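# Push the office chair into the next room's yellow bay

## Task

Bring the office chair through to the adjoining room and leave it in the yellow-taped bay there, with each of its five casters fully within the tape rather than touching it. The robot must not topple or finish leaning. The chair has to stay in place without the robot holding or pressing it.

## Robot and tools

ROBOT. A wheeled base with two drive wheels and four passive casters, a vertical column, a tilting head and two six-joint arms, each ending in a two-finger gripper. With arms folded it measures 0.73 m long, 0.62 m wide and 1.88 m tall, and its front sits 0.40 m ahead of the column. The base has differential drive, so it can only go straight or turn on the spot, never sideways. Cameras: cam_head_left, cam_head_right (head), cam_left_wrist, cam_right_wrist (on each hand, 9 cm behind the fingertips) and nav_camera (low, about 0.333 m ahead and 0.225 m up).

FRAMES. Base frame: origin on the floor under the column, midway between the drive wheels; x forward, y left, z up, metres. left_hand and right_hand are reported in it: the point where the fingers meet (tips 8 mm further on); quat_wxyz rotates (0, 0, 1) onto the finger direction, and the hand's y axis runs along the opening. The odometry frame is the base frame as it was when the scene began; its heading is positive to the left, within -3.142 to 3.142.

execute_actions. Argument actions: a list holding one action or none (none just reports state and images). An action may have base, joints, or both, plus optional speeds; everything in it starts at once. base holds exactly one key: translate_m, a relative straight drive in metres, forward positive, -3 to 3; or rotate_rad, a relative turn on the spot in radians, counter-clockwise from above positive, -3.2 to 3.2. Both count from where the base last measured itself in this scene's most recent state report. joints holds absolute targets by name: head_tilt_rad -0.61 to 1.308 (0 level, positive looks down); left_/right_joint1_rad -2.879 to 2.879; joint2 0 to 3.141; joint3 0 to 3.019; joint4 -1.692 to 1.57; joint5 -1.57 to 1.57 (positive swings the hand to the robot's right); joint6 -2.094 to 2.094 (positive rolls clockwise seen from behind the hand); left_/right_gripper_m 0 (closed) to 0.093 m, the fingertip gap. Done tolerances: head 0.03, joints 1-6 0.045, 0.14, 0.09, 0.055, 0.03, 0.035 rad, gripper 0.003 m. speeds caps that action's top speed: translate_m 0.05 to 0.8 m/s, rotate_rad 0.1 to 1 rad/s (maximum is the default). It does not slow the arms. A base move needing over 8.667 s at its top speed is refused; no action exceeds 15 s. Unknown keys or out-of-range numbers get the whole call refused with no motion. cameras picks the images returned (null, omitted or ["all"] gives all, [] none); the pictures line lists their order. A joint left out of an action may keep pushing to an earlier target.

wait: seconds 0 to 10; nothing new is commanded, and it returns state and images. zoom_image: camera plus region [x0, y0, x1, y1] in pixels from the top-left of that camera's latest full image, at most 504 by 504. read_manual: only licence texts. finished_scene: scene number; it ends the scene for good once the last command has been held and reports success. The chair must already be parked and free of the robot. Sending a reply with no tool call ends everything.

RESULTS. base_status and joint_status say how each motion ended: done (for the base, the wheels turned the commanded amount even if they slipped); off_target (stopped short, may still push); contact_stop (base only: a wheel stalled on an obstacle; back off 0.05 m before driving or turning again); time_out; not_followed, or a joint command not followed line with a cause, meaning a safety check withheld an arm's targets because of self, other-arm, body or obstacle proximity (move the joints the blocked action changed at least 0.05 rad back, or move the other arm, or drive away). on_its_own covers uncommanded behaviour; held at gives a joint's held target, not its position. If one result reports a stop, the remaining calls in that reply are skipped. base_odometry counts wheel turns only. If turned_by_wheels and turned_by_imu disagree by more than about 4 % and at least 0.05 rad, the base collided or slipped and the heading is off by roughly that gap. base_tilt gives forward and right lean in degrees (about 1 degree of fixed bias); a forward value dropping 0.5 degrees or more during a move means leaning back, so reverse 0.05 m. motor_effort lists left_wheel and right_wheel in percent (positive drives forward, peak in brackets, noisy); a wheel effort outside its rest range suggests pushing on something, or a sill or cord cover. wheel_motors_off is 1 while the wheel motors are cut. Motor temperatures shows each arm's joints in joint_positions order; MOTOR HOT appears from 85 °C, and at 100 °C an OVER-TEMPERATURE FAULT drops that arm (keys then say limit_stop_at_motor_heat; resend targets).

ARMS. With joint1 at -1.57 (left) or 1.57 (right) and joints 5, 6 at 0, the arm lies in a forward vertical plane 0.23 m beside the column. With a = j2 - 0.35, b = 1.05 + j2 - j3, c = b - j4: hand ahead = 0.12 + 0.39 sin a + 0.38 cos b + 0.25 cos c, up = 1.46 + 0.39 cos a - 0.38 sin b - 0.25 sin c (c = 1.57 is fingers straight down). Example: j2, j3, j4 = 0.93, 0.78, 0.14 gives 0.60 m ahead, 1.21 m up. Real hands sit up to 5 cm lower and nearer (about 12 cm under heavy loads). Reach is about 1 m; lowest about 0.47 m up, so the floor is out of reach. Targets within about 0.03 rad (0.08 for joints 2, 3) may not move anything. Touch gently by stepping about 0.05 rad per call from the last target. Loads held with fingers down: 3.2 kg near 0.4 m ahead, 2 kg out to 0.6 m. A gripper holds about 2 to 6 kg; an opening staying 0.002 m or more above its target means something is held.

AVOID. Arms striking or pressing each other (a hard press ends the run). Long hard base pushes: about 3 s of strain cuts both wheel motors for 2 s, and the base then won't hold position. Blocked arms pushing until motors overheat; ease them by resending their reported positions. Table tops 0.30 to 1.20 m high can ride over the base and hit the column. Never tip the robot or the chair, and avoid drops, slams and hard shoves.

Each tool is called after "Call:" as name([rows], argument=value, ...), one row to a line, values as JSON.

## Session

Call:
execute_actions([
  {"joints":{"head_tilt_rad":0.5}},
])

Scene clock: 0.77 s.
Motor temperatures (°C, as the motors report them): left_arm=[24 23 22 23 24 24] | right_arm=[23 23 23 22 23 21]
base_odometry: x=+0.000 y=+0.000 heading=+0.000 (m, m, rad; odometry frame)
turned_by_wheels: +0.000 (rad since the last result)
turned_by_imu: +0.000 (rad since the last result)
base_tilt: forward=-0.4 right=+0.6 (deg)
base_status: not commanded
joint_positions: head_tilt_rad=+0.518 left_joint1_rad=-1.556 left_joint2_rad=+0.902 left_joint3_rad=+0.431 left_joint4_rad=-0.939 left_joint5_rad=+0.005 left_joint6_rad=+0.093 left_gripper_m=+0.094 right_joint1_rad=+1.565 right_joint2_rad=+0.874 right_joint3_rad=+0.424 right_joint4_rad=-0.981 right_joint5_rad=-0.066 right_joint6_rad=+0.039 right_gripper_m=+0.095
joint_status: all done
wheel_motors_off: 0
motor_effort: left_wheel=+3(3) right_wheel=+2(3) (%)
left_hand: x=+0.1567 y=+0.2268 z=+1.2462 quat_wxyz=(+0.428, -0.035, -0.903, +0.018) (m; base frame)
right_hand: x=+0.1522 y=-0.2155 z=+1.2566 quat_wxyz=(+0.439, -0.035, -0.898, -0.019) (m; base frame)
pictures: cam_head_left, cam_head_right, cam_left_wrist, cam_right_wrist, nav_camera
Images, in order (width x height): cam_head_left 672x504, cam_head_right 672x504, cam_left_wrist 504x504, cam_right_wrist 504x504, nav_camera 672x504.

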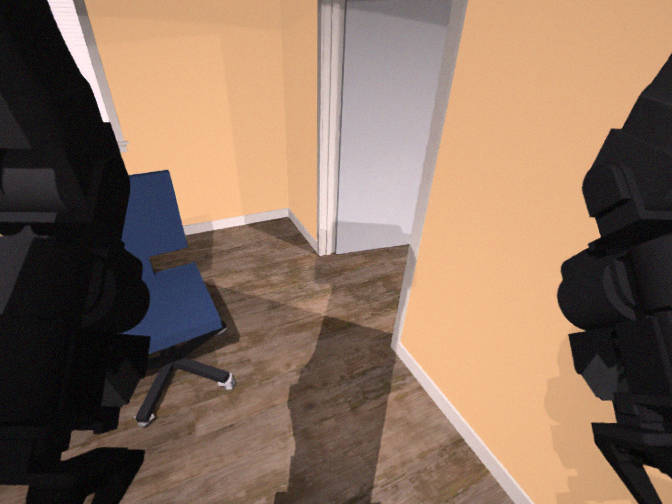

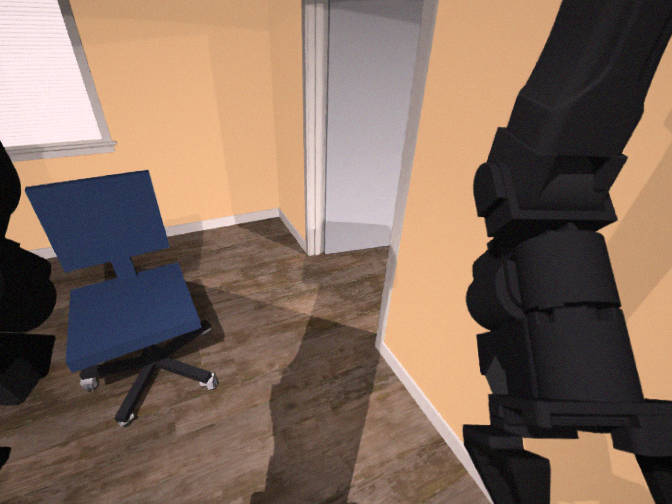

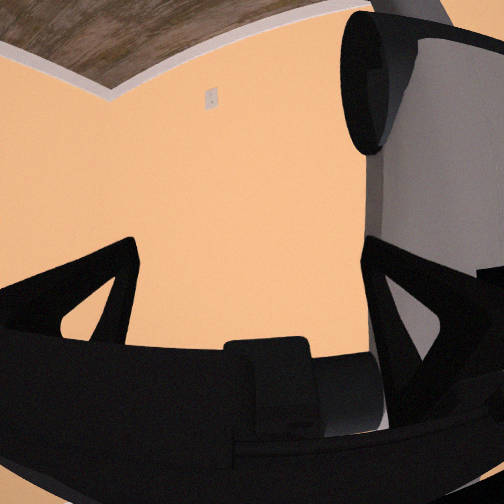

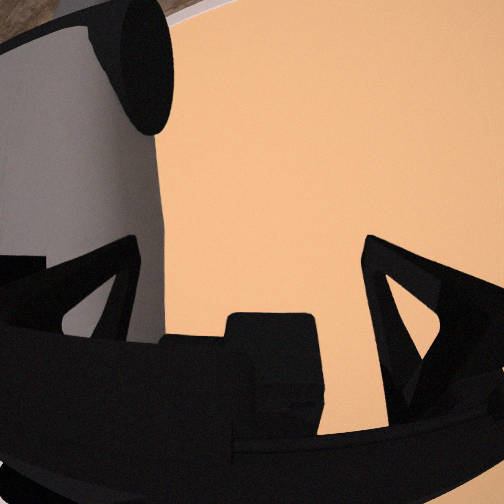

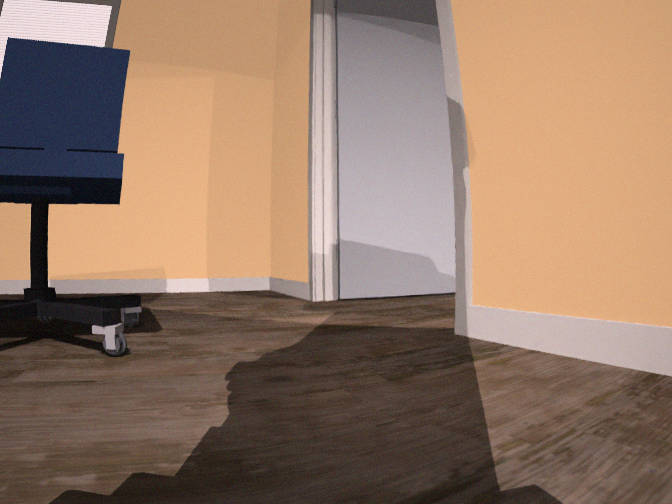

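Call:
execute_actions([
  {"base":{"rotate_rad":1.0},"joints":{"left_joint2_rad":2.9,"left_joint3_rad":1.8,"left_joint4_rad":1.0,"right_joint2_rad":2.9,"right_joint3_rad":1.8,"right_joint4_rad":1.0,"left_joint6_rad":1.57,"right_joint6_rad":-1.57,"head_tilt_rad":0.7}},
], cameras=["cam_head_left","nav_camera"])

Scene clock: 9.17 s.
Motor temperatures (°C, as the motors report them): left_arm=[24 23 22 23 24 24] | right_arm=[23 23 23 22 23 21]
base_odometry: x=+0.000 y=+0.000 heading=+0.998 (m, m, rad; odometry frame)
turned_by_wheels: +0.998 (rad since the last result)
turned_by_imu: +0.998 (rad since the last result)
base_tilt: forward=-0.5 right=+0.5 (deg)
base_status: done
joint_positions: head_tilt_rad=+0.703 left_joint1_rad=-1.543 left_joint2_rad=+2.892 left_joint3_rad=+1.807 left_joint4_rad=+0.986 left_joint5_rad=+0.004 left_joint6_rad=+1.565 left_gripper_m=+0.094 right_joint1_rad=+1.579 right_joint2_rad=+2.894 right_joint3_rad=+1.799 right_joint4_rad=+0.989 right_joint5_rad=-0.066 right_joint6_rad=-1.563 right_gripper_m=+0.095
joint_status: all done
wheel_motors_off: 0
motor_effort: left_wheel=-8(47) right_wheel=+6(42) (%)
left_hand: x=+0.2371 y=+0.2470 z=+0.5906 quat_wxyz=(-0.141, -0.686, -0.696, -0.157) (m; base frame)
right_hand: x=+0.2314 y=-0.2070 z=+0.5917 quat_wxyz=(-0.172, +0.694, -0.688, +0.120) (m; base frame)
pictures: cam_head_left, nav_camera
Images, in order (width x height): cam_head_left 672x504, nav_camera 672x504.

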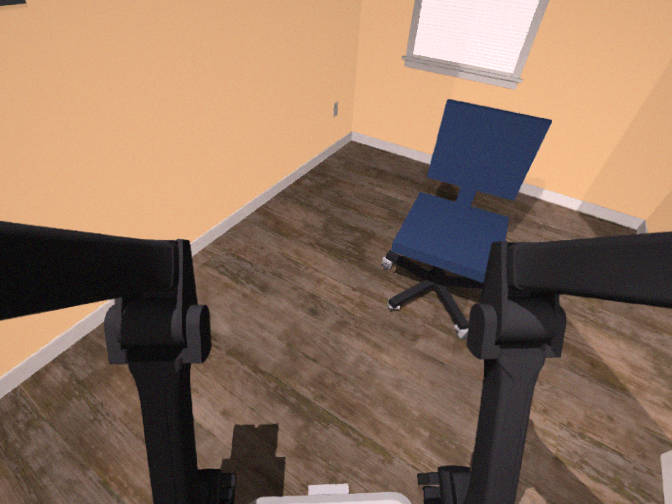

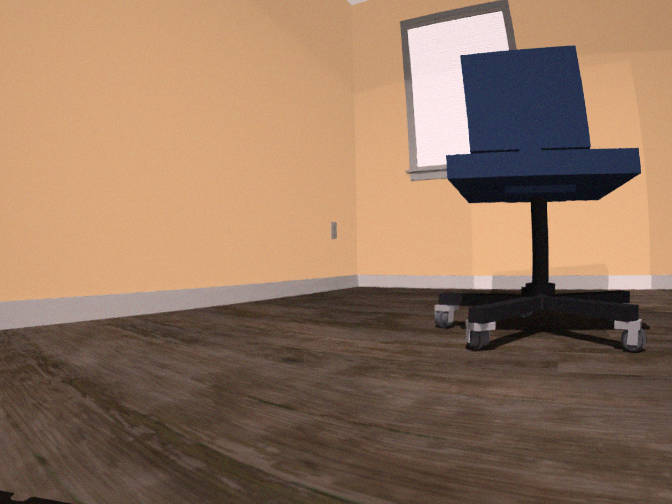

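Call:
execute_actions([
  {"base":{"rotate_rad":0.18}},
], cameras=[])

Call:
execute_actions([
  {"base":{"translate_m":1.45}},
], cameras=[])

Call:
execute_actions([
  {"base":{"rotate_rad":-0.8},"joints":{"head_tilt_rad":0.9}},
], cameras=["cam_head_right","nav_camera"])

Scene clock: 14.13 s.
Motor temperatures (°C, as the motors report them): left_arm=[24 23 22 23 24 24] | right_arm=[23 23 23 23 23 21]
base_odometry: x=+0.000 y=+0.000 heading=+1.177 (m, m, rad; odometry frame)
turned_by_wheels: +0.179 (rad since the last result)
turned_by_imu: +0.178 (rad since the last result)
base_tilt: forward=-0.5 right=+0.6 (deg)
base_status: done
joint_positions: head_tilt_rad=+0.703 left_joint1_rad=-1.546 left_joint2_rad=+2.897 left_joint3_rad=+1.807 left_joint4_rad=+0.986 left_joint5_rad=+0.004 left_joint6_rad=+1.565 left_gripper_m=+0.094 right_joint1_rad=+1.574 right_joint2_rad=+2.894 right_joint3_rad=+1.799 right_joint4_rad=+0.989 right_joint5_rad=-0.066 right_joint6_rad=-1.563 right_gripper_m=+0.095
joint_status: not commanded
wheel_motors_off: 0
motor_effort: left_wheel=-8(27) right_wheel=+6(23) (%)
left_hand: x=+0.2335 y=+0.2440 z=+0.5900 quat_wxyz=(-0.141, -0.687, -0.696, -0.154) (m; base frame)
right_hand: x=+0.2314 y=-0.2114 z=+0.5916 quat_wxyz=(-0.171, +0.694, -0.689, +0.121) (m; base frame)
pictures: none
No camera images: the call's "cameras" was empty. Leave "cameras" out to get every camera's image.

Scene clock: 17.80 s.
Motor temperatures (°C, as the motors report them): left_arm=[24 23 22 23 24 24] | right_arm=[23 23 23 23 23 21]
base_odometry: x=+0.556 y=+1.339 heading=+1.177 (m, m, rad; odometry frame)
turned_by_wheels: +0.000 (rad since the last result)
turned_by_imu: +0.005 (rad since the last result)
base_tilt: forward=-0.5 right=+0.6 (deg)
base_status: done
joint_positions: head_tilt_rad=+0.703 left_joint1_rad=-1.546 left_joint2_rad=+2.893 left_joint3_rad=+1.807 left_joint4_rad=+0.986 left_joint5_rad=+0.004 left_joint6_rad=+1.565 left_gripper_m=+0.094 right_joint1_rad=+1.574 right_joint2_rad=+2.897 right_joint3_rad=+1.799 right_joint4_rad=+0.989 right_joint5_rad=-0.066 right_joint6_rad=-1.563 right_gripper_m=+0.095
joint_status: not commanded
wheel_motors_off: 0
motor_effort: left_wheel=+2(62) right_wheel=-1(56) (%)
left_hand: x=+0.2365 y=+0.2440 z=+0.5904 quat_wxyz=(-0.142, -0.687, -0.696, -0.155) (m; base frame)
right_hand: x=+0.2288 y=-0.2114 z=+0.5913 quat_wxyz=(-0.170, +0.694, -0.689, +0.120) (m; base frame)
pictures: none
No camera images: the call's "cameras" was empty. Leave "cameras" out to get every camera's image.

Scene clock: 20.17 s.
Motor temperatures (°C, as the motors report them): left_arm=[24 23 22 23 24 24] | right_arm=[23 23 23 23 23 21]
base_odometry: x=+0.556 y=+1.339 heading=+0.379 (m, m, rad; odometry frame)
turned_by_wheels: -0.799 (rad since the last result)
turned_by_imu: -0.800 (rad since the last result)
base_tilt: forward=-0.5 right=+0.5 (deg)
base_status: done
joint_positions: head_tilt_rad=+0.901 left_joint1_rad=-1.546 left_joint2_rad=+2.895 left_joint3_rad=+1.807 left_joint4_rad=+0.986 left_joint5_rad=+0.004 left_joint6_rad=+1.565 left_gripper_m=+0.094 right_joint1_rad=+1.572 right_joint2_rad=+2.897 right_joint3_rad=+1.799 right_joint4_rad=+0.989 right_joint5_rad=-0.066 right_joint6_rad=-1.563 right_gripper_m=+0.095
joint_status: all done
wheel_motors_off: 0
motor_effort: left_wheel=+8(38) right_wheel=-6(47) (%)
left_hand: x=+0.2348 y=+0.2440 z=+0.5902 quat_wxyz=(-0.142, -0.687, -0.696, -0.154) (m; base frame)
right_hand: x=+0.2288 y=-0.2129 z=+0.5912 quat_wxyz=(-0.169, +0.694, -0.689, +0.121) (m; base frame)
pictures: cam_head_right, nav_camera
Images, in order (width x height): cam_head_right 672x504, nav_camera 672x504.

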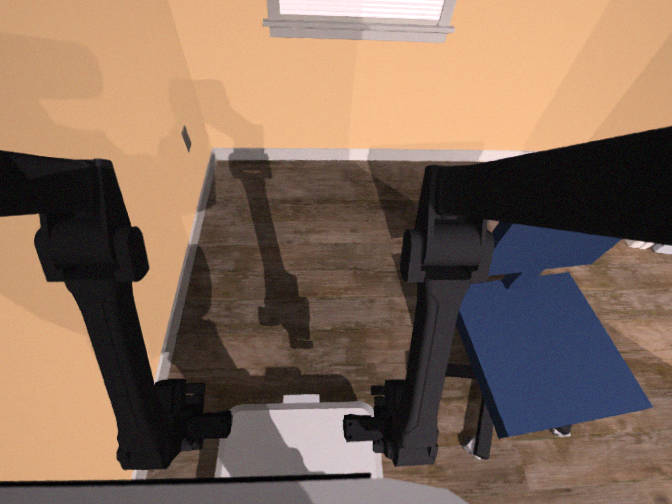

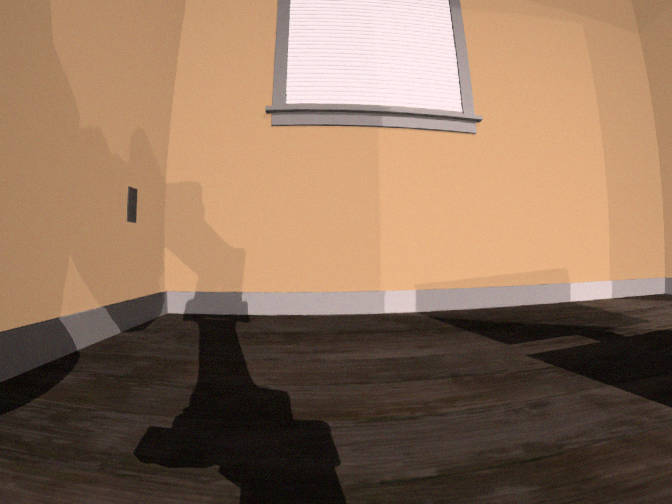

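Call:
execute_actions([
  {"base":{"translate_m":1.25}},
], cameras=[])

Call:
execute_actions([
  {"base":{"rotate_rad":-1.57}},
], cameras=["cam_head_right"])

Call:
execute_actions([
  {"base":{"translate_m":0.58},"joints":{"left_joint2_rad":1.3,"left_joint3_rad":0.7,"left_joint4_rad":0.1,"right_joint2_rad":1.3,"right_joint3_rad":0.7,"right_joint4_rad":0.1,"left_joint1_rad":-1.68,"right_joint1_rad":1.68,"right_joint5_rad":0}},
], cameras=[])

Call:
execute_actions([
  {"base":{"rotate_rad":-1.37}},
])

Scene clock: 29.60 s.
Motor temperatures (°C, as the motors report them): left_arm=[24 23 22 23 24 24] | right_arm=[23 23 23 23 23 21]
base_odometry: x=+1.718 y=+1.801 heading=+0.378 (m, m, rad; odometry frame)
turned_by_wheels: +0.000 (rad since the last result)
turned_by_imu: +0.002 (rad since the last result)
base_tilt: forward=-0.5 right=+0.5 (deg)
base_status: done
joint_positions: head_tilt_rad=+0.902 left_joint1_rad=-1.546 left_joint2_rad=+2.893 left_joint3_rad=+1.807 left_joint4_rad=+0.986 left_joint5_rad=+0.004 left_joint6_rad=+1.565 left_gripper_m=+0.094 right_joint1_rad=+1.572 right_joint2_rad=+2.897 right_joint3_rad=+1.799 right_joint4_rad=+0.989 right_joint5_rad=-0.066 right_joint6_rad=-1.563 right_gripper_m=+0.095
joint_status: not commanded
wheel_motors_off: 0
motor_effort: left_wheel=-2(70) right_wheel=+0(49) (%)
left_hand: x=+0.2365 y=+0.2440 z=+0.5904 quat_wxyz=(-0.142, -0.687, -0.696, -0.155) (m; base frame)
right_hand: x=+0.2291 y=-0.2129 z=+0.5913 quat_wxyz=(-0.169, +0.694, -0.689, +0.121) (m; base frame)
pictures: none
No camera images: the call's "cameras" was empty. Leave "cameras" out to get every camera's image.

Scene clock: 32.77 s.
Motor temperatures (°C, as the motors report them): left_arm=[24 23 22 23 24 24] | right_arm=[23 23 23 23 23 21]
base_odometry: x=+1.718 y=+1.801 heading=-1.191 (m, m, rad; odometry frame)
turned_by_wheels: -1.569 (rad since the last result)
turned_by_imu: -1.571 (rad since the last result)
base_tilt: forward=-0.6 right=+0.5 (deg)
base_status: done
joint_positions: head_tilt_rad=+0.902 left_joint1_rad=-1.546 left_joint2_rad=+2.896 left_joint3_rad=+1.807 left_joint4_rad=+0.986 left_joint5_rad=+0.004 left_joint6_rad=+1.565 left_gripper_m=+0.094 right_joint1_rad=+1.571 right_joint2_rad=+2.897 right_joint3_rad=+1.799 right_joint4_rad=+0.989 right_joint5_rad=-0.066 right_joint6_rad=-1.563 right_gripper_m=+0.095
joint_status: not commanded
wheel_motors_off: 0
motor_effort: left_wheel=+8(50) right_wheel=-6(50) (%)
left_hand: x=+0.2342 y=+0.2440 z=+0.5901 quat_wxyz=(-0.141, -0.687, -0.696, -0.154) (m; base frame)
right_hand: x=+0.2291 y=-0.2136 z=+0.5913 quat_wxyz=(-0.169, +0.694, -0.690, +0.121) (m; base frame)
pictures: cam_head_right
Images, in order (width x height): cam_head_right 672x504.

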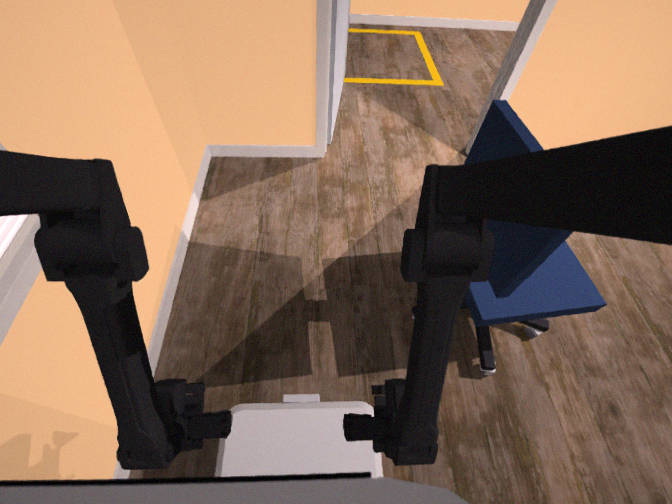

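Scene clock: 35.40 s.
Motor temperatures (°C, as the motors report them): left_arm=[24 23 22 23 24 24] | right_arm=[23 23 23 23 23 21]
base_odometry: x=+1.933 y=+1.262 heading=-1.191 (m, m, rad; odometry frame)
turned_by_wheels: +0.000 (rad since the last result)
turned_by_imu: +0.001 (rad since the last result)
base_tilt: forward=-0.5 right=+0.6 (deg)
base_status: done
joint_positions: head_tilt_rad=+0.902 left_joint1_rad=-1.693 left_joint2_rad=+1.291 left_joint3_rad=+0.703 left_joint4_rad=+0.112 left_joint5_rad=+0.007 left_joint6_rad=+1.565 left_gripper_m=+0.094 right_joint1_rad=+1.695 right_joint2_rad=+1.299 right_joint3_rad=+0.706 right_joint4_rad=+0.109 right_joint5_rad=-0.001 right_joint6_rad=-1.563 right_gripper_m=+0.095
joint_status: all done
wheel_motors_off: 0
motor_effort: left_wheel=+1(70) right_wheel=+0(52) (%)
left_hand: x=+0.4209 y=+0.1603 z=+1.0584 quat_wxyz=(-0.057, -0.724, -0.687, +0.024) (m; base frame)
right_hand: x=+0.4186 y=-0.1609 z=+1.0557 quat_wxyz=(-0.052, +0.724, -0.687, -0.025) (m; base frame)
pictures: none
No camera images: the call's "cameras" was empty. Leave "cameras" out to get every camera's image.

Scene clock: 38.37 s.
Motor temperatures (°C, as the motors report them): left_arm=[24 23 22 23 24 24] | right_arm=[23 23 23 23 23 21]
base_odometry: x=+1.933 y=+1.262 heading=-2.559 (m, m, rad; odometry frame)
turned_by_wheels: -1.369 (rad since the last result)
turned_by_imu: -1.370 (rad since the last result)
base_tilt: forward=-0.4 right=+0.7 (deg)
base_status: done
joint_positions: head_tilt_rad=+0.902 left_joint1_rad=-1.691 left_joint2_rad=+1.291 left_joint3_rad=+0.703 left_joint4_rad=+0.112 left_joint5_rad=+0.007 left_joint6_rad=+1.565 left_gripper_m=+0.094 right_joint1_rad=+1.691 right_joint2_rad=+1.299 right_joint3_rad=+0.706 right_joint4_rad=+0.109 right_joint5_rad=-0.001 right_joint6_rad=-1.563 right_gripper_m=+0.095
joint_status: not commanded
wheel_motors_off: 0
motor_effort: left_wheel=+6(50) right_wheel=-6(48) (%)
left_hand: x=+0.4209 y=+0.1609 z=+1.0583 quat_wxyz=(-0.057, -0.724, -0.687, +0.023) (m; base frame)
right_hand: x=+0.4187 y=-0.1631 z=+1.0555 quat_wxyz=(-0.051, +0.723, -0.688, -0.024) (m; base frame)
pictures: cam_head_left, cam_head_right, cam_left_wrist, cam_right_wrist, nav_camera
Images, in order (width x height): cam_head_left 672x504, cam_head_right 672x504, cam_left_wrist 504x504, cam_right_wrist 504x504, nav_camera 672x504.

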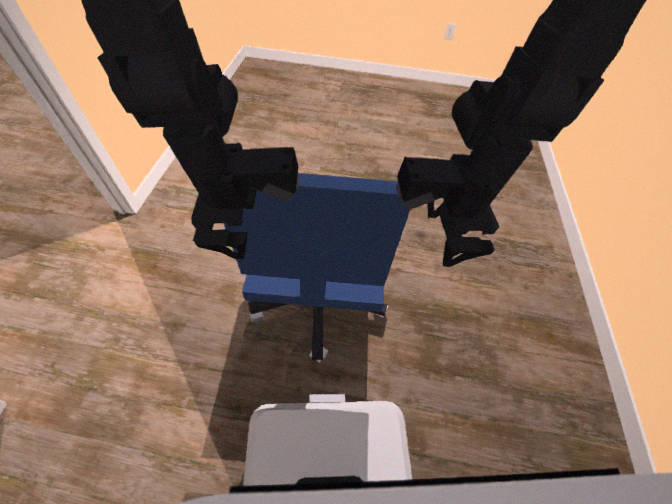

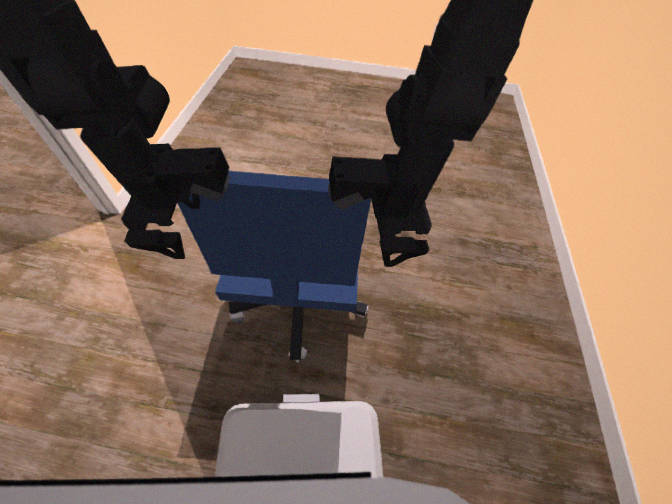

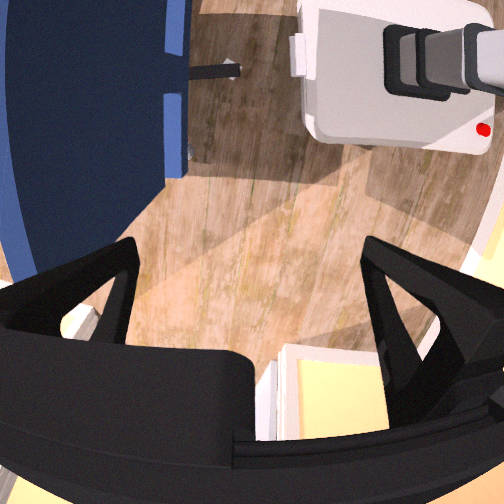

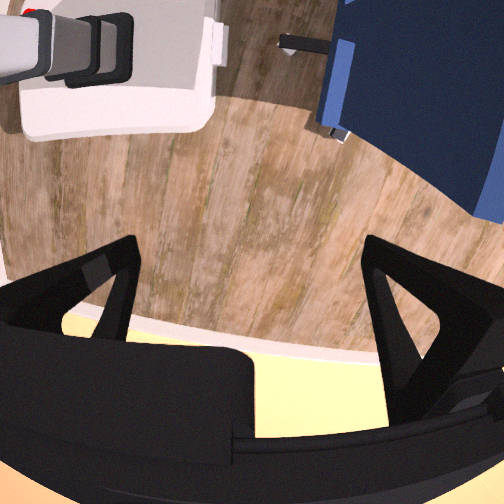

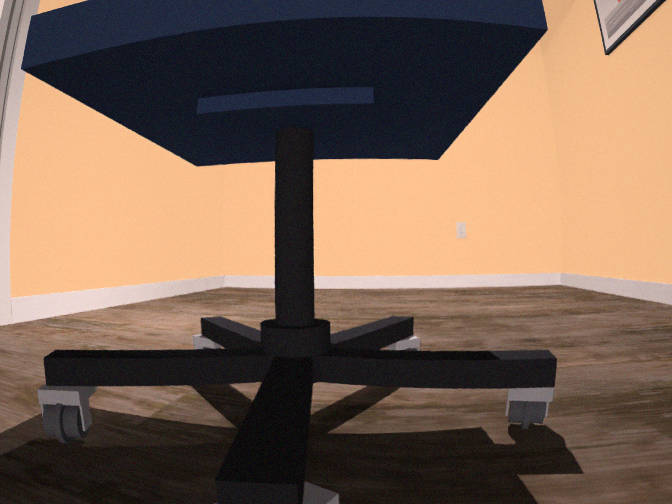

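Call:
execute_actions([
  {"base":{"rotate_rad":0.07},"joints":{"left_joint2_rad":1.35,"left_joint3_rad":1.0,"left_joint4_rad":-0.17,"right_joint2_rad":1.35,"right_joint3_rad":1.0,"right_joint4_rad":-0.17}},
], cameras=[])

Call:
execute_actions([
  {"base":{"translate_m":0.11}},
])

Scene clock: 42.50 s.
Motor temperatures (°C, as the motors report them): left_arm=[24 23 22 23 24 24] | right_arm=[23 24 23 23 23 21]
base_odometry: x=+1.933 y=+1.262 heading=-2.491 (m, m, rad; odometry frame)
turned_by_wheels: +0.068 (rad since the last result)
turned_by_imu: +0.068 (rad since the last result)
base_tilt: forward=-0.5 right=+0.6 (deg)
base_status: done
joint_positions: head_tilt_rad=+0.902 left_joint1_rad=-1.690 left_joint2_rad=+1.352 left_joint3_rad=+1.001 left_joint4_rad=-0.159 left_joint5_rad=+0.007 left_joint6_rad=+1.565 left_gripper_m=+0.094 right_joint1_rad=+1.691 right_joint2_rad=+1.345 right_joint3_rad=+1.006 right_joint4_rad=-0.161 right_joint5_rad=-0.001 right_joint6_rad=-1.563 right_gripper_m=+0.095
joint_status: all done
wheel_motors_off: 0
motor_effort: left_wheel=-5(19) right_wheel=+7(21) (%)
left_hand: x=+0.5161 y=+0.1546 z=+1.0440 quat_wxyz=(-0.044, -0.725, -0.687, +0.034) (m; base frame)
right_hand: x=+0.5211 y=-0.1560 z=+1.0467 quat_wxyz=(-0.045, +0.724, -0.688, -0.029) (m; base frame)
pictures: none
No camera images: the call's "cameras" was empty. Leave "cameras" out to get every camera's image.

Scene clock: 44.00 s.
Motor temperatures (°C, as the motors report them): left_arm=[24 23 22 23 24 24] | right_arm=[23 24 23 23 23 21]
base_odometry: x=+1.845 y=+1.196 heading=-2.494 (m, m, rad; odometry frame)
turned_by_wheels: -0.003 (rad since the last result)
turned_by_imu: -0.003 (rad since the last result)
base_tilt: forward=-0.5 right=+0.6 (deg)
base_status: done
joint_positions: head_tilt_rad=+0.902 left_joint1_rad=-1.690 left_joint2_rad=+1.350 left_joint3_rad=+1.000 left_joint4_rad=-0.161 left_joint5_rad=+0.007 left_joint6_rad=+1.565 left_gripper_m=+0.094 right_joint1_rad=+1.690 right_joint2_rad=+1.345 right_joint3_rad=+1.003 right_joint4_rad=-0.163 right_joint5_rad=-0.001 right_joint6_rad=-1.563 right_gripper_m=+0.095
joint_status: not commanded
wheel_motors_off: 0
motor_effort: left_wheel=-2(59) right_wheel=+1(61) (%)
left_hand: x=+0.5152 y=+0.1547 z=+1.0443 quat_wxyz=(-0.043, -0.725, -0.687, +0.035) (m; base frame)
right_hand: x=+0.5190 y=-0.1563 z=+1.0464 quat_wxyz=(-0.044, +0.724, -0.688, -0.031) (m; base frame)
pictures: cam_head_left, cam_head_right, cam_left_wrist, cam_right_wrist, nav_camera
Images, in order (width x height): cam_head_left 672x504, cam_head_right 672x504, cam_left_wrist 504x504, cam_right_wrist 504x504, nav_camera 672x504.

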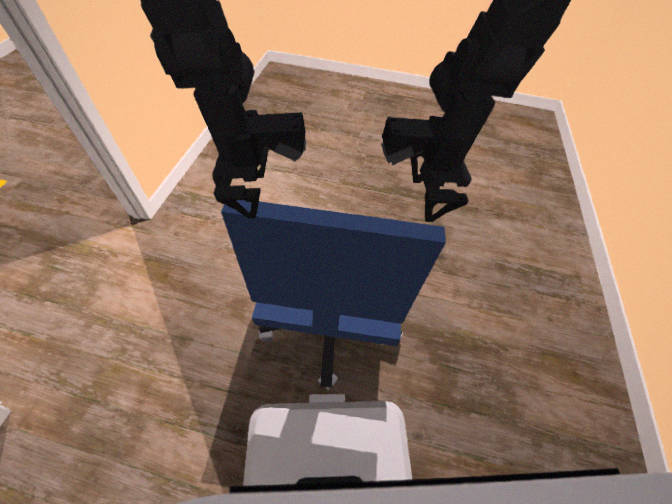

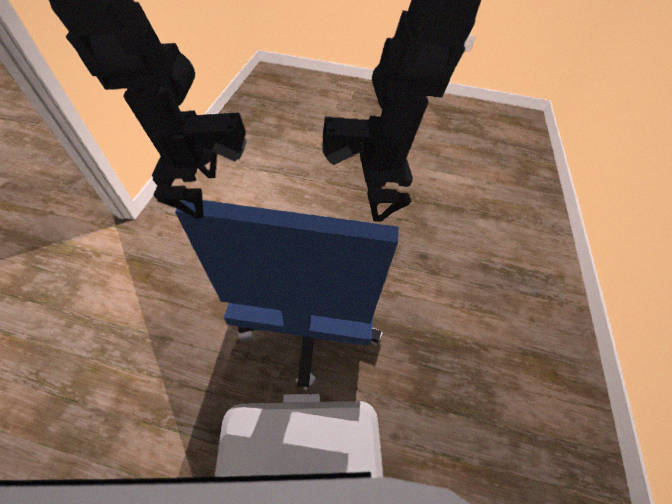

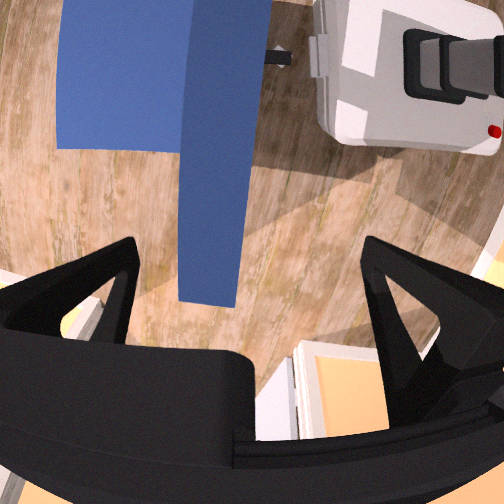

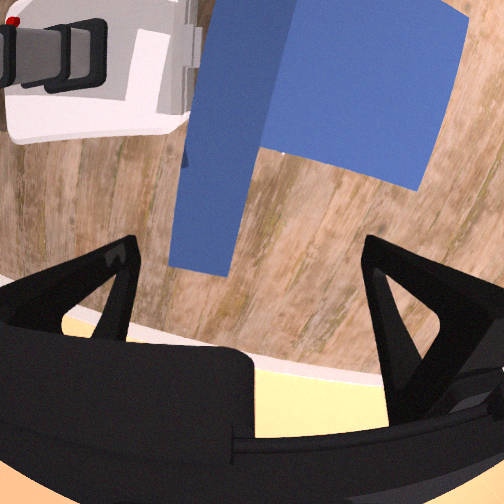

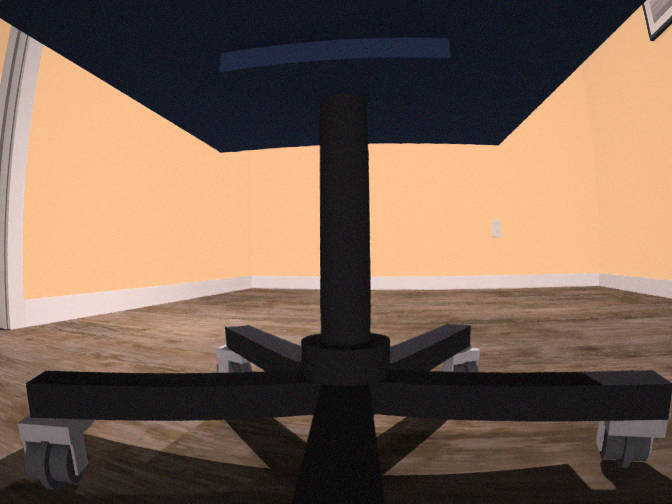

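Call:
execute_actions([
  {"joints":{"left_joint2_rad":1.45,"left_joint3_rad":1.12,"left_joint4_rad":-0.19,"right_joint2_rad":1.45,"right_joint3_rad":1.0,"right_joint4_rad":-0.07}},
], cameras=[])

Call:
execute_actions([
  {"joints":{"left_joint2_rad":1.67,"left_joint3_rad":1.26,"left_joint4_rad":-0.11,"right_joint2_rad":1.67,"right_joint3_rad":1.14,"right_joint4_rad":0.01}},
], cameras=["cam_head_left","cam_left_wrist","cam_right_wrist"])

Call:
execute_actions([
  {"joints":{"left_gripper_m":0,"right_gripper_m":0}},
], cameras=["cam_head_left"])

Scene clock: 47.70 s.
Motor temperatures (°C, as the motors report them): left_arm=[24 24 22 23 24 24] | right_arm=[23 24 23 22 23 21]
base_odometry: x=+1.845 y=+1.196 heading=-2.494 (m, m, rad; odometry frame)
turned_by_wheels: +0.000 (rad since the last result)
turned_by_imu: -0.001 (rad since the last result)
base_tilt: forward=-0.5 right=+0.5 (deg)
base_status: not commanded
joint_positions: head_tilt_rad=+0.902 left_joint1_rad=-1.690 left_joint2_rad=+1.452 left_joint3_rad=+1.118 left_joint4_rad=-0.182 left_joint5_rad=+0.007 left_joint6_rad=+1.565 left_gripper_m=+0.094 right_joint1_rad=+1.690 right_joint2_rad=+1.446 right_joint3_rad=+0.999 right_joint4_rad=-0.077 right_joint5_rad=-0.001 right_joint6_rad=-1.563 right_gripper_m=+0.095
joint_status: all done
wheel_motors_off: 0
motor_effort: left_wheel=-1(4) right_wheel=+2(2) (%)
left_hand: x=+0.5395 y=+0.1499 z=+1.0118 quat_wxyz=(-0.041, -0.725, -0.687, +0.036) (m; base frame)
right_hand: x=+0.4939 y=-0.1538 z=+1.0079 quat_wxyz=(-0.037, +0.724, -0.688, -0.037) (m; base frame)
pictures: none
No camera images: the call's "cameras" was empty. Leave "cameras" out to get every camera's image.

Scene clock: 49.80 s.
Motor temperatures (°C, as the motors report them): left_arm=[24 24 22 23 24 24] | right_arm=[23 24 23 23 23 21]
base_odometry: x=+1.845 y=+1.196 heading=-2.494 (m, m, rad; odometry frame)
turned_by_wheels: +0.000 (rad since the last result)
turned_by_imu: -0.001 (rad since the last result)
base_tilt: forward=-0.5 right=+0.6 (deg)
base_status: not commanded
joint_positions: head_tilt_rad=+0.902 left_joint1_rad=-1.690 left_joint2_rad=+1.532 left_joint3_rad=+1.229 left_joint4_rad=-0.146 left_joint5_rad=+0.007 left_joint6_rad=+1.564 left_gripper_m=+0.094 right_joint1_rad=+1.690 right_joint2_rad=+1.511 right_joint3_rad=+1.091 right_joint4_rad=-0.027 right_joint5_rad=-0.001 right_joint6_rad=-1.562 right_gripper_m=+0.095
joint_status: right_joint2_rad time_out (moved +0.065 of +0.224); the others done
wheel_motors_off: 0
on_its_own: right_joint2_rad reads +1.511 and still pushes toward +1.670 since a time_out
motor_effort: left_wheel=-1(15) right_wheel=+4(11) (%)
left_hand: x=+0.5803 y=+0.1449 z=+0.9872 quat_wxyz=(-0.066, -0.723, -0.688, +0.013) (m; base frame)
right_hand: x=+0.5337 y=-0.1492 z=+0.9871 quat_wxyz=(-0.065, +0.722, -0.689, -0.011) (m; base frame)
pictures: cam_head_left, cam_left_wrist, cam_right_wrist
Images, in order (width x height): cam_head_left 672x504, cam_left_wrist 504x504, cam_right_wrist 504x504.

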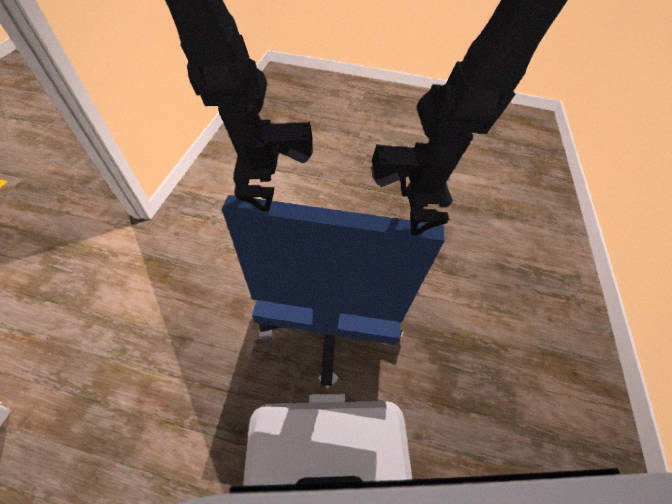

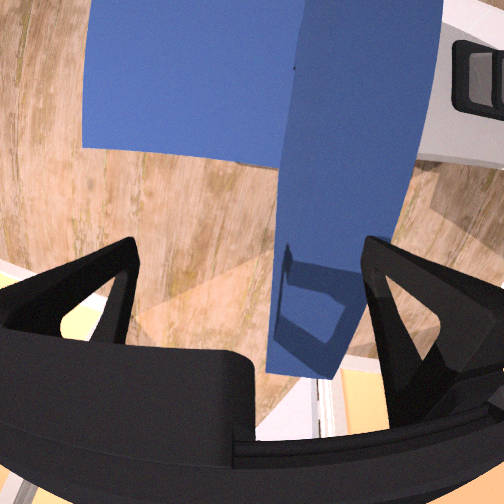

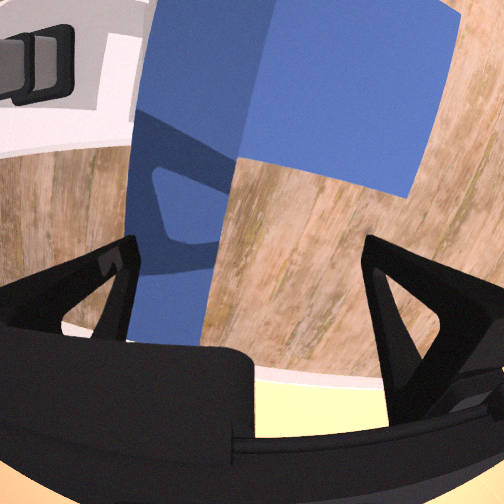

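not run: a stop came earlier in this reply.

Joint 2 lags; smaller steps.

Call:
execute_actions([
  {"joints":{"left_joint2_rad":1.45,"left_joint3_rad":1.13,"left_joint4_rad":-0.17,"right_joint2_rad":1.45,"right_joint3_rad":1.01,"right_joint4_rad":-0.05}},
], cameras=[])

Call:
execute_actions([
  {"joints":{"left_joint2_rad":1.56,"left_joint3_rad":1.18,"right_joint2_rad":1.56,"right_joint3_rad":1.06}},
], cameras=[])

Call:
execute_actions([
  {"joints":{"left_joint2_rad":1.67,"left_joint3_rad":1.27,"left_joint4_rad":-0.11,"right_joint2_rad":1.67,"right_joint3_rad":1.16,"right_joint4_rad":0.0}},
], cameras=["cam_left_wrist","cam_right_wrist"])

Scene clock: 55.13 s.
Motor temperatures (°C, as the motors report them): left_arm=[24 23 22 23 24 24] | right_arm=[23 24 23 23 23 21]
base_odometry: x=+1.845 y=+1.196 heading=-2.494 (m, m, rad; odometry frame)
turned_by_wheels: +0.000 (rad since the last result)
turned_by_imu: -0.001 (rad since the last result)
base_tilt: forward=-0.5 right=+0.5 (deg)
base_status: not commanded
joint_positions: head_tilt_rad=+0.902 left_joint1_rad=-1.690 left_joint2_rad=+1.454 left_joint3_rad=+1.123 left_joint4_rad=-0.167 left_joint5_rad=+0.007 left_joint6_rad=+1.564 left_gripper_m=+0.094 right_joint1_rad=+1.690 right_joint2_rad=+1.470 right_joint3_rad=+1.002 right_joint4_rad=-0.048 right_joint5_rad=-0.001 right_joint6_rad=-1.562 right_gripper_m=+0.095
joint_status: all done
wheel_motors_off: 0
motor_effort: left_wheel=-3(7) right_wheel=+3(5) (%)
left_hand: x=+0.5452 y=+0.1493 z=+1.0113 quat_wxyz=(-0.048, -0.724, -0.687, +0.031) (m; base frame)
right_hand: x=+0.4920 y=-0.1529 z=+0.9990 quat_wxyz=(-0.040, +0.724, -0.688, -0.034) (m; base frame)
pictures: none
No camera images: the call's "cameras" was empty. Leave "cameras" out to get every camera's image.

Scene clock: 56.00 s.
Motor temperatures (°C, as the motors report them): left_arm=[24 24 22 23 24 24] | right_arm=[23 24 23 23 23 21]
base_odometry: x=+1.845 y=+1.196 heading=-2.494 (m, m, rad; odometry frame)
turned_by_wheels: +0.000 (rad since the last result)
turned_by_imu: +0.000 (rad since the last result)
base_tilt: forward=-0.6 right=+0.6 (deg)
base_status: not commanded
joint_positions: head_tilt_rad=+0.902 left_joint1_rad=-1.690 left_joint2_rad=+1.563 left_joint3_rad=+1.174 left_joint4_rad=-0.167 left_joint5_rad=+0.007 left_joint6_rad=+1.564 left_gripper_m=+0.094 right_joint1_rad=+1.690 right_joint2_rad=+1.546 right_joint3_rad=+1.062 right_joint4_rad=-0.048 right_joint5_rad=-0.001 right_joint6_rad=-1.562 right_gripper_m=+0.095
joint_status: all done
wheel_motors_off: 0
motor_effort: left_wheel=-5(4) right_wheel=+3(4) (%)
left_hand: x=+0.5256 y=+0.1462 z=+0.9695 quat_wxyz=(-0.027, -0.725, -0.686, +0.050) (m; base frame)
right_hand: x=+0.4928 y=-0.1501 z=+0.9719 quat_wxyz=(-0.033, +0.724, -0.688, -0.040) (m; base frame)
pictures: none
No camera images: the call's "cameras" was empty. Leave "cameras" out to get every camera's image.

Scene clock: 56.87 s.
Motor temperatures (°C, as the motors report them): left_arm=[24 24 22 23 24 24] | right_arm=[23 24 23 23 23 21]
base_odometry: x=+1.845 y=+1.196 heading=-2.494 (m, m, rad; odometry frame)
turned_by_wheels: +0.000 (rad since the last result)
turned_by_imu: +0.000 (rad since the last result)
base_tilt: forward=-0.5 right=+0.6 (deg)
base_status: not commanded
joint_positions: head_tilt_rad=+0.902 left_joint1_rad=-1.690 left_joint2_rad=+1.665 left_joint3_rad=+1.267 left_joint4_rad=-0.116 left_joint5_rad=+0.007 left_joint6_rad=+1.564 left_gripper_m=+0.094 right_joint1_rad=+1.690 right_joint2_rad=+1.656 right_joint3_rad=+1.161 right_joint4_rad=-0.005 right_joint5_rad=-0.001 right_joint6_rad=-1.562 right_gripper_m=+0.095
joint_status: all done
wheel_motors_off: 0
motor_effort: left_wheel=-4(5) right_wheel=+3(3) (%)
left_hand: x=+0.5441 y=+0.1412 z=+0.9317 quat_wxyz=(-0.042, -0.724, -0.687, +0.036) (m; base frame)
right_hand: x=+0.5097 y=-0.1449 z=+0.9318 quat_wxyz=(-0.045, +0.723, -0.688, -0.029) (m; base frame)
pictures: cam_left_wrist, cam_right_wrist
Images, in order (width x height): cam_left_wrist 504x504, cam_right_wrist 504x504.

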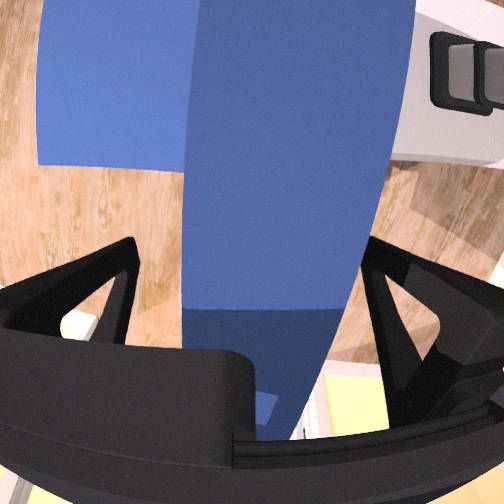

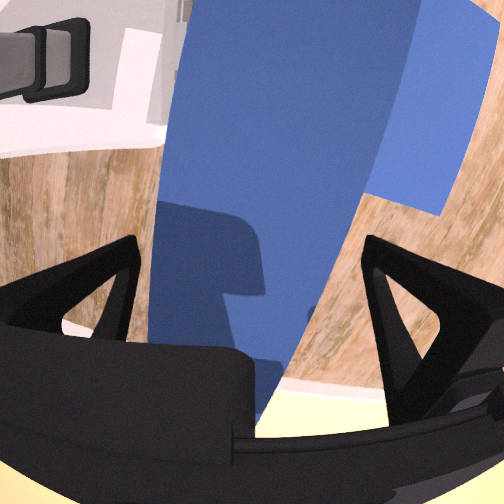

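Call:
execute_actions([
  {"joints":{"left_gripper_m":0.02,"right_gripper_m":0.02,"left_joint3_rad":1.22,"right_joint3_rad":1.22,"left_joint4_rad":-0.06,"right_joint4_rad":-0.06}},
], cameras=[])

Call:
execute_actions([
  {"base":{"translate_m":0.44},"speeds":{"translate_m":0.3}},
], cameras=["cam_head_left"])

Call:
execute_actions([
  {"base":{"rotate_rad":1.3},"speeds":{"rotate_rad":0.4},"joints":{"head_tilt_rad":0.75}},
], cameras=["cam_head_left","nav_camera"])

Scene clock: 61.63 s.
Motor temperatures (°C, as the motors report them): left_arm=[24 24 22 23 24 24] | right_arm=[23 24 23 23 23 21]
base_odometry: x=+1.845 y=+1.196 heading=-2.494 (m, m, rad; odometry frame)
turned_by_wheels: +0.000 (rad since the last result)
turned_by_imu: -0.001 (rad since the last result)
base_tilt: forward=-0.5 right=+0.6 (deg)
base_status: not commanded
joint_positions: head_tilt_rad=+0.902 left_joint1_rad=-1.700 left_joint2_rad=+1.665 left_joint3_rad=+1.226 left_joint4_rad=-0.065 left_joint5_rad=+0.021 left_joint6_rad=+1.572 left_gripper_m=+0.039 right_joint1_rad=+1.672 right_joint2_rad=+1.661 right_joint3_rad=+1.196 right_joint4_rad=-0.057 right_joint5_rad=+0.001 right_joint6_rad=-1.528 right_gripper_m=+0.042
joint_status: left_gripper_m off_target (ended at +0.039, target +0.020); right_gripper_m off_target (ended at +0.042, target +0.020); the others done
wheel_motors_off: 0
motor_effort: left_wheel=-7(12) right_wheel=+6(8) (%)
left_hand: x=+0.5301 y=+0.1328 z=+0.9310 quat_wxyz=(-0.053, -0.728, -0.682, +0.041) (m; base frame)
right_hand: x=+0.5174 y=-0.1570 z=+0.9295 quat_wxyz=(-0.031, +0.709, -0.704, -0.031) (m; base frame)
pictures: none
No camera images: the call's "cameras" was empty. Leave "cameras" out to get every camera's image.

Scene clock: 64.13 s.
Motor temperatures (°C, as the motors report them): left_arm=[24 24 22 23 24 24] | right_arm=[23 24 23 23 23 21]
base_odometry: x=+1.494 y=+0.930 heading=-2.495 (m, m, rad; odometry frame)
turned_by_wheels: -0.001 (rad since the last result)
turned_by_imu: +0.000 (rad since the last result)
base_tilt: forward=-0.5 right=+0.6 (deg)
base_status: done
joint_positions: head_tilt_rad=+0.902 left_joint1_rad=-1.685 left_joint2_rad=+1.662 left_joint3_rad=+1.213 left_joint4_rad=-0.076 left_joint5_rad=+0.007 left_joint6_rad=+1.509 left_gripper_m=+0.039 right_joint1_rad=+1.688 right_joint2_rad=+1.663 right_joint3_rad=+1.231 right_joint4_rad=-0.067 right_joint5_rad=-0.003 right_joint6_rad=-1.541 right_gripper_m=+0.040
joint_status: not commanded
wheel_motors_off: 0
motor_effort: left_wheel=-3(47) right_wheel=+0(62) (%)
left_hand: x=+0.5217 y=+0.1458 z=+0.9304 quat_wxyz=(-0.035, -0.704, -0.708, +0.039) (m; base frame)
right_hand: x=+0.5349 y=-0.1447 z=+0.9308 quat_wxyz=(-0.046, +0.716, -0.696, -0.029) (m; base frame)
pictures: cam_head_left
Images, in order (width x height): cam_head_left 672x504.

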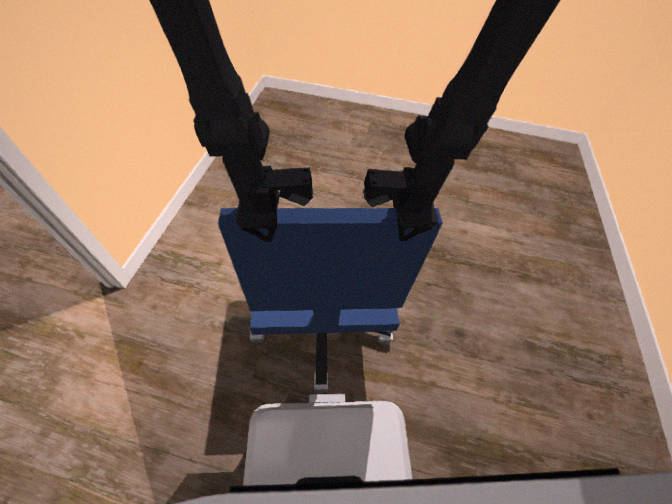

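Scene clock: 68.20 s.
Motor temperatures (°C, as the motors report them): left_arm=[24 24 22 23 24 24] | right_arm=[23 24 23 23 23 21]
base_odometry: x=+1.494 y=+0.930 heading=-1.196 (m, m, rad; odometry frame)
turned_by_wheels: +1.300 (rad since the last result)
turned_by_imu: +1.291 (rad since the last result)
base_tilt: forward=-0.5 right=+0.6 (deg)
base_status: done
joint_positions: head_tilt_rad=+0.766 left_joint1_rad=-1.683 left_joint2_rad=+1.664 left_joint3_rad=+1.225 left_joint4_rad=-0.075 left_joint5_rad=+0.019 left_joint6_rad=+1.532 left_gripper_m=+0.039 right_joint1_rad=+1.687 right_joint2_rad=+1.663 right_joint3_rad=+1.229 right_joint4_rad=-0.069 right_joint5_rad=+0.003 right_joint6_rad=-1.515 right_gripper_m=+0.040
joint_status: all done
wheel_motors_off: 0
motor_effort: left_wheel=-4(74) right_wheel=+0(42) (%)
left_hand: x=+0.5287 y=+0.1444 z=+0.9303 quat_wxyz=(-0.044, -0.712, -0.700, +0.039) (m; base frame)
right_hand: x=+0.5333 y=-0.1466 z=+0.9305 quat_wxyz=(-0.041, +0.707, -0.706, -0.029) (m; base frame)
pictures: cam_head_left, nav_camera
Images, in order (width x height): cam_head_left 672x504, nav_camera 672x504.

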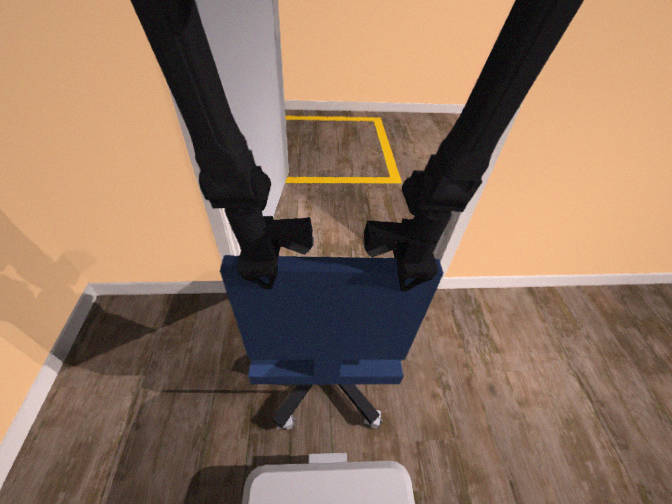

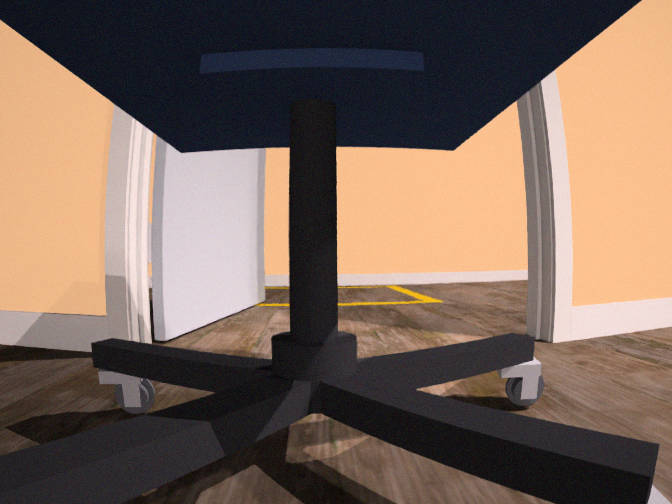

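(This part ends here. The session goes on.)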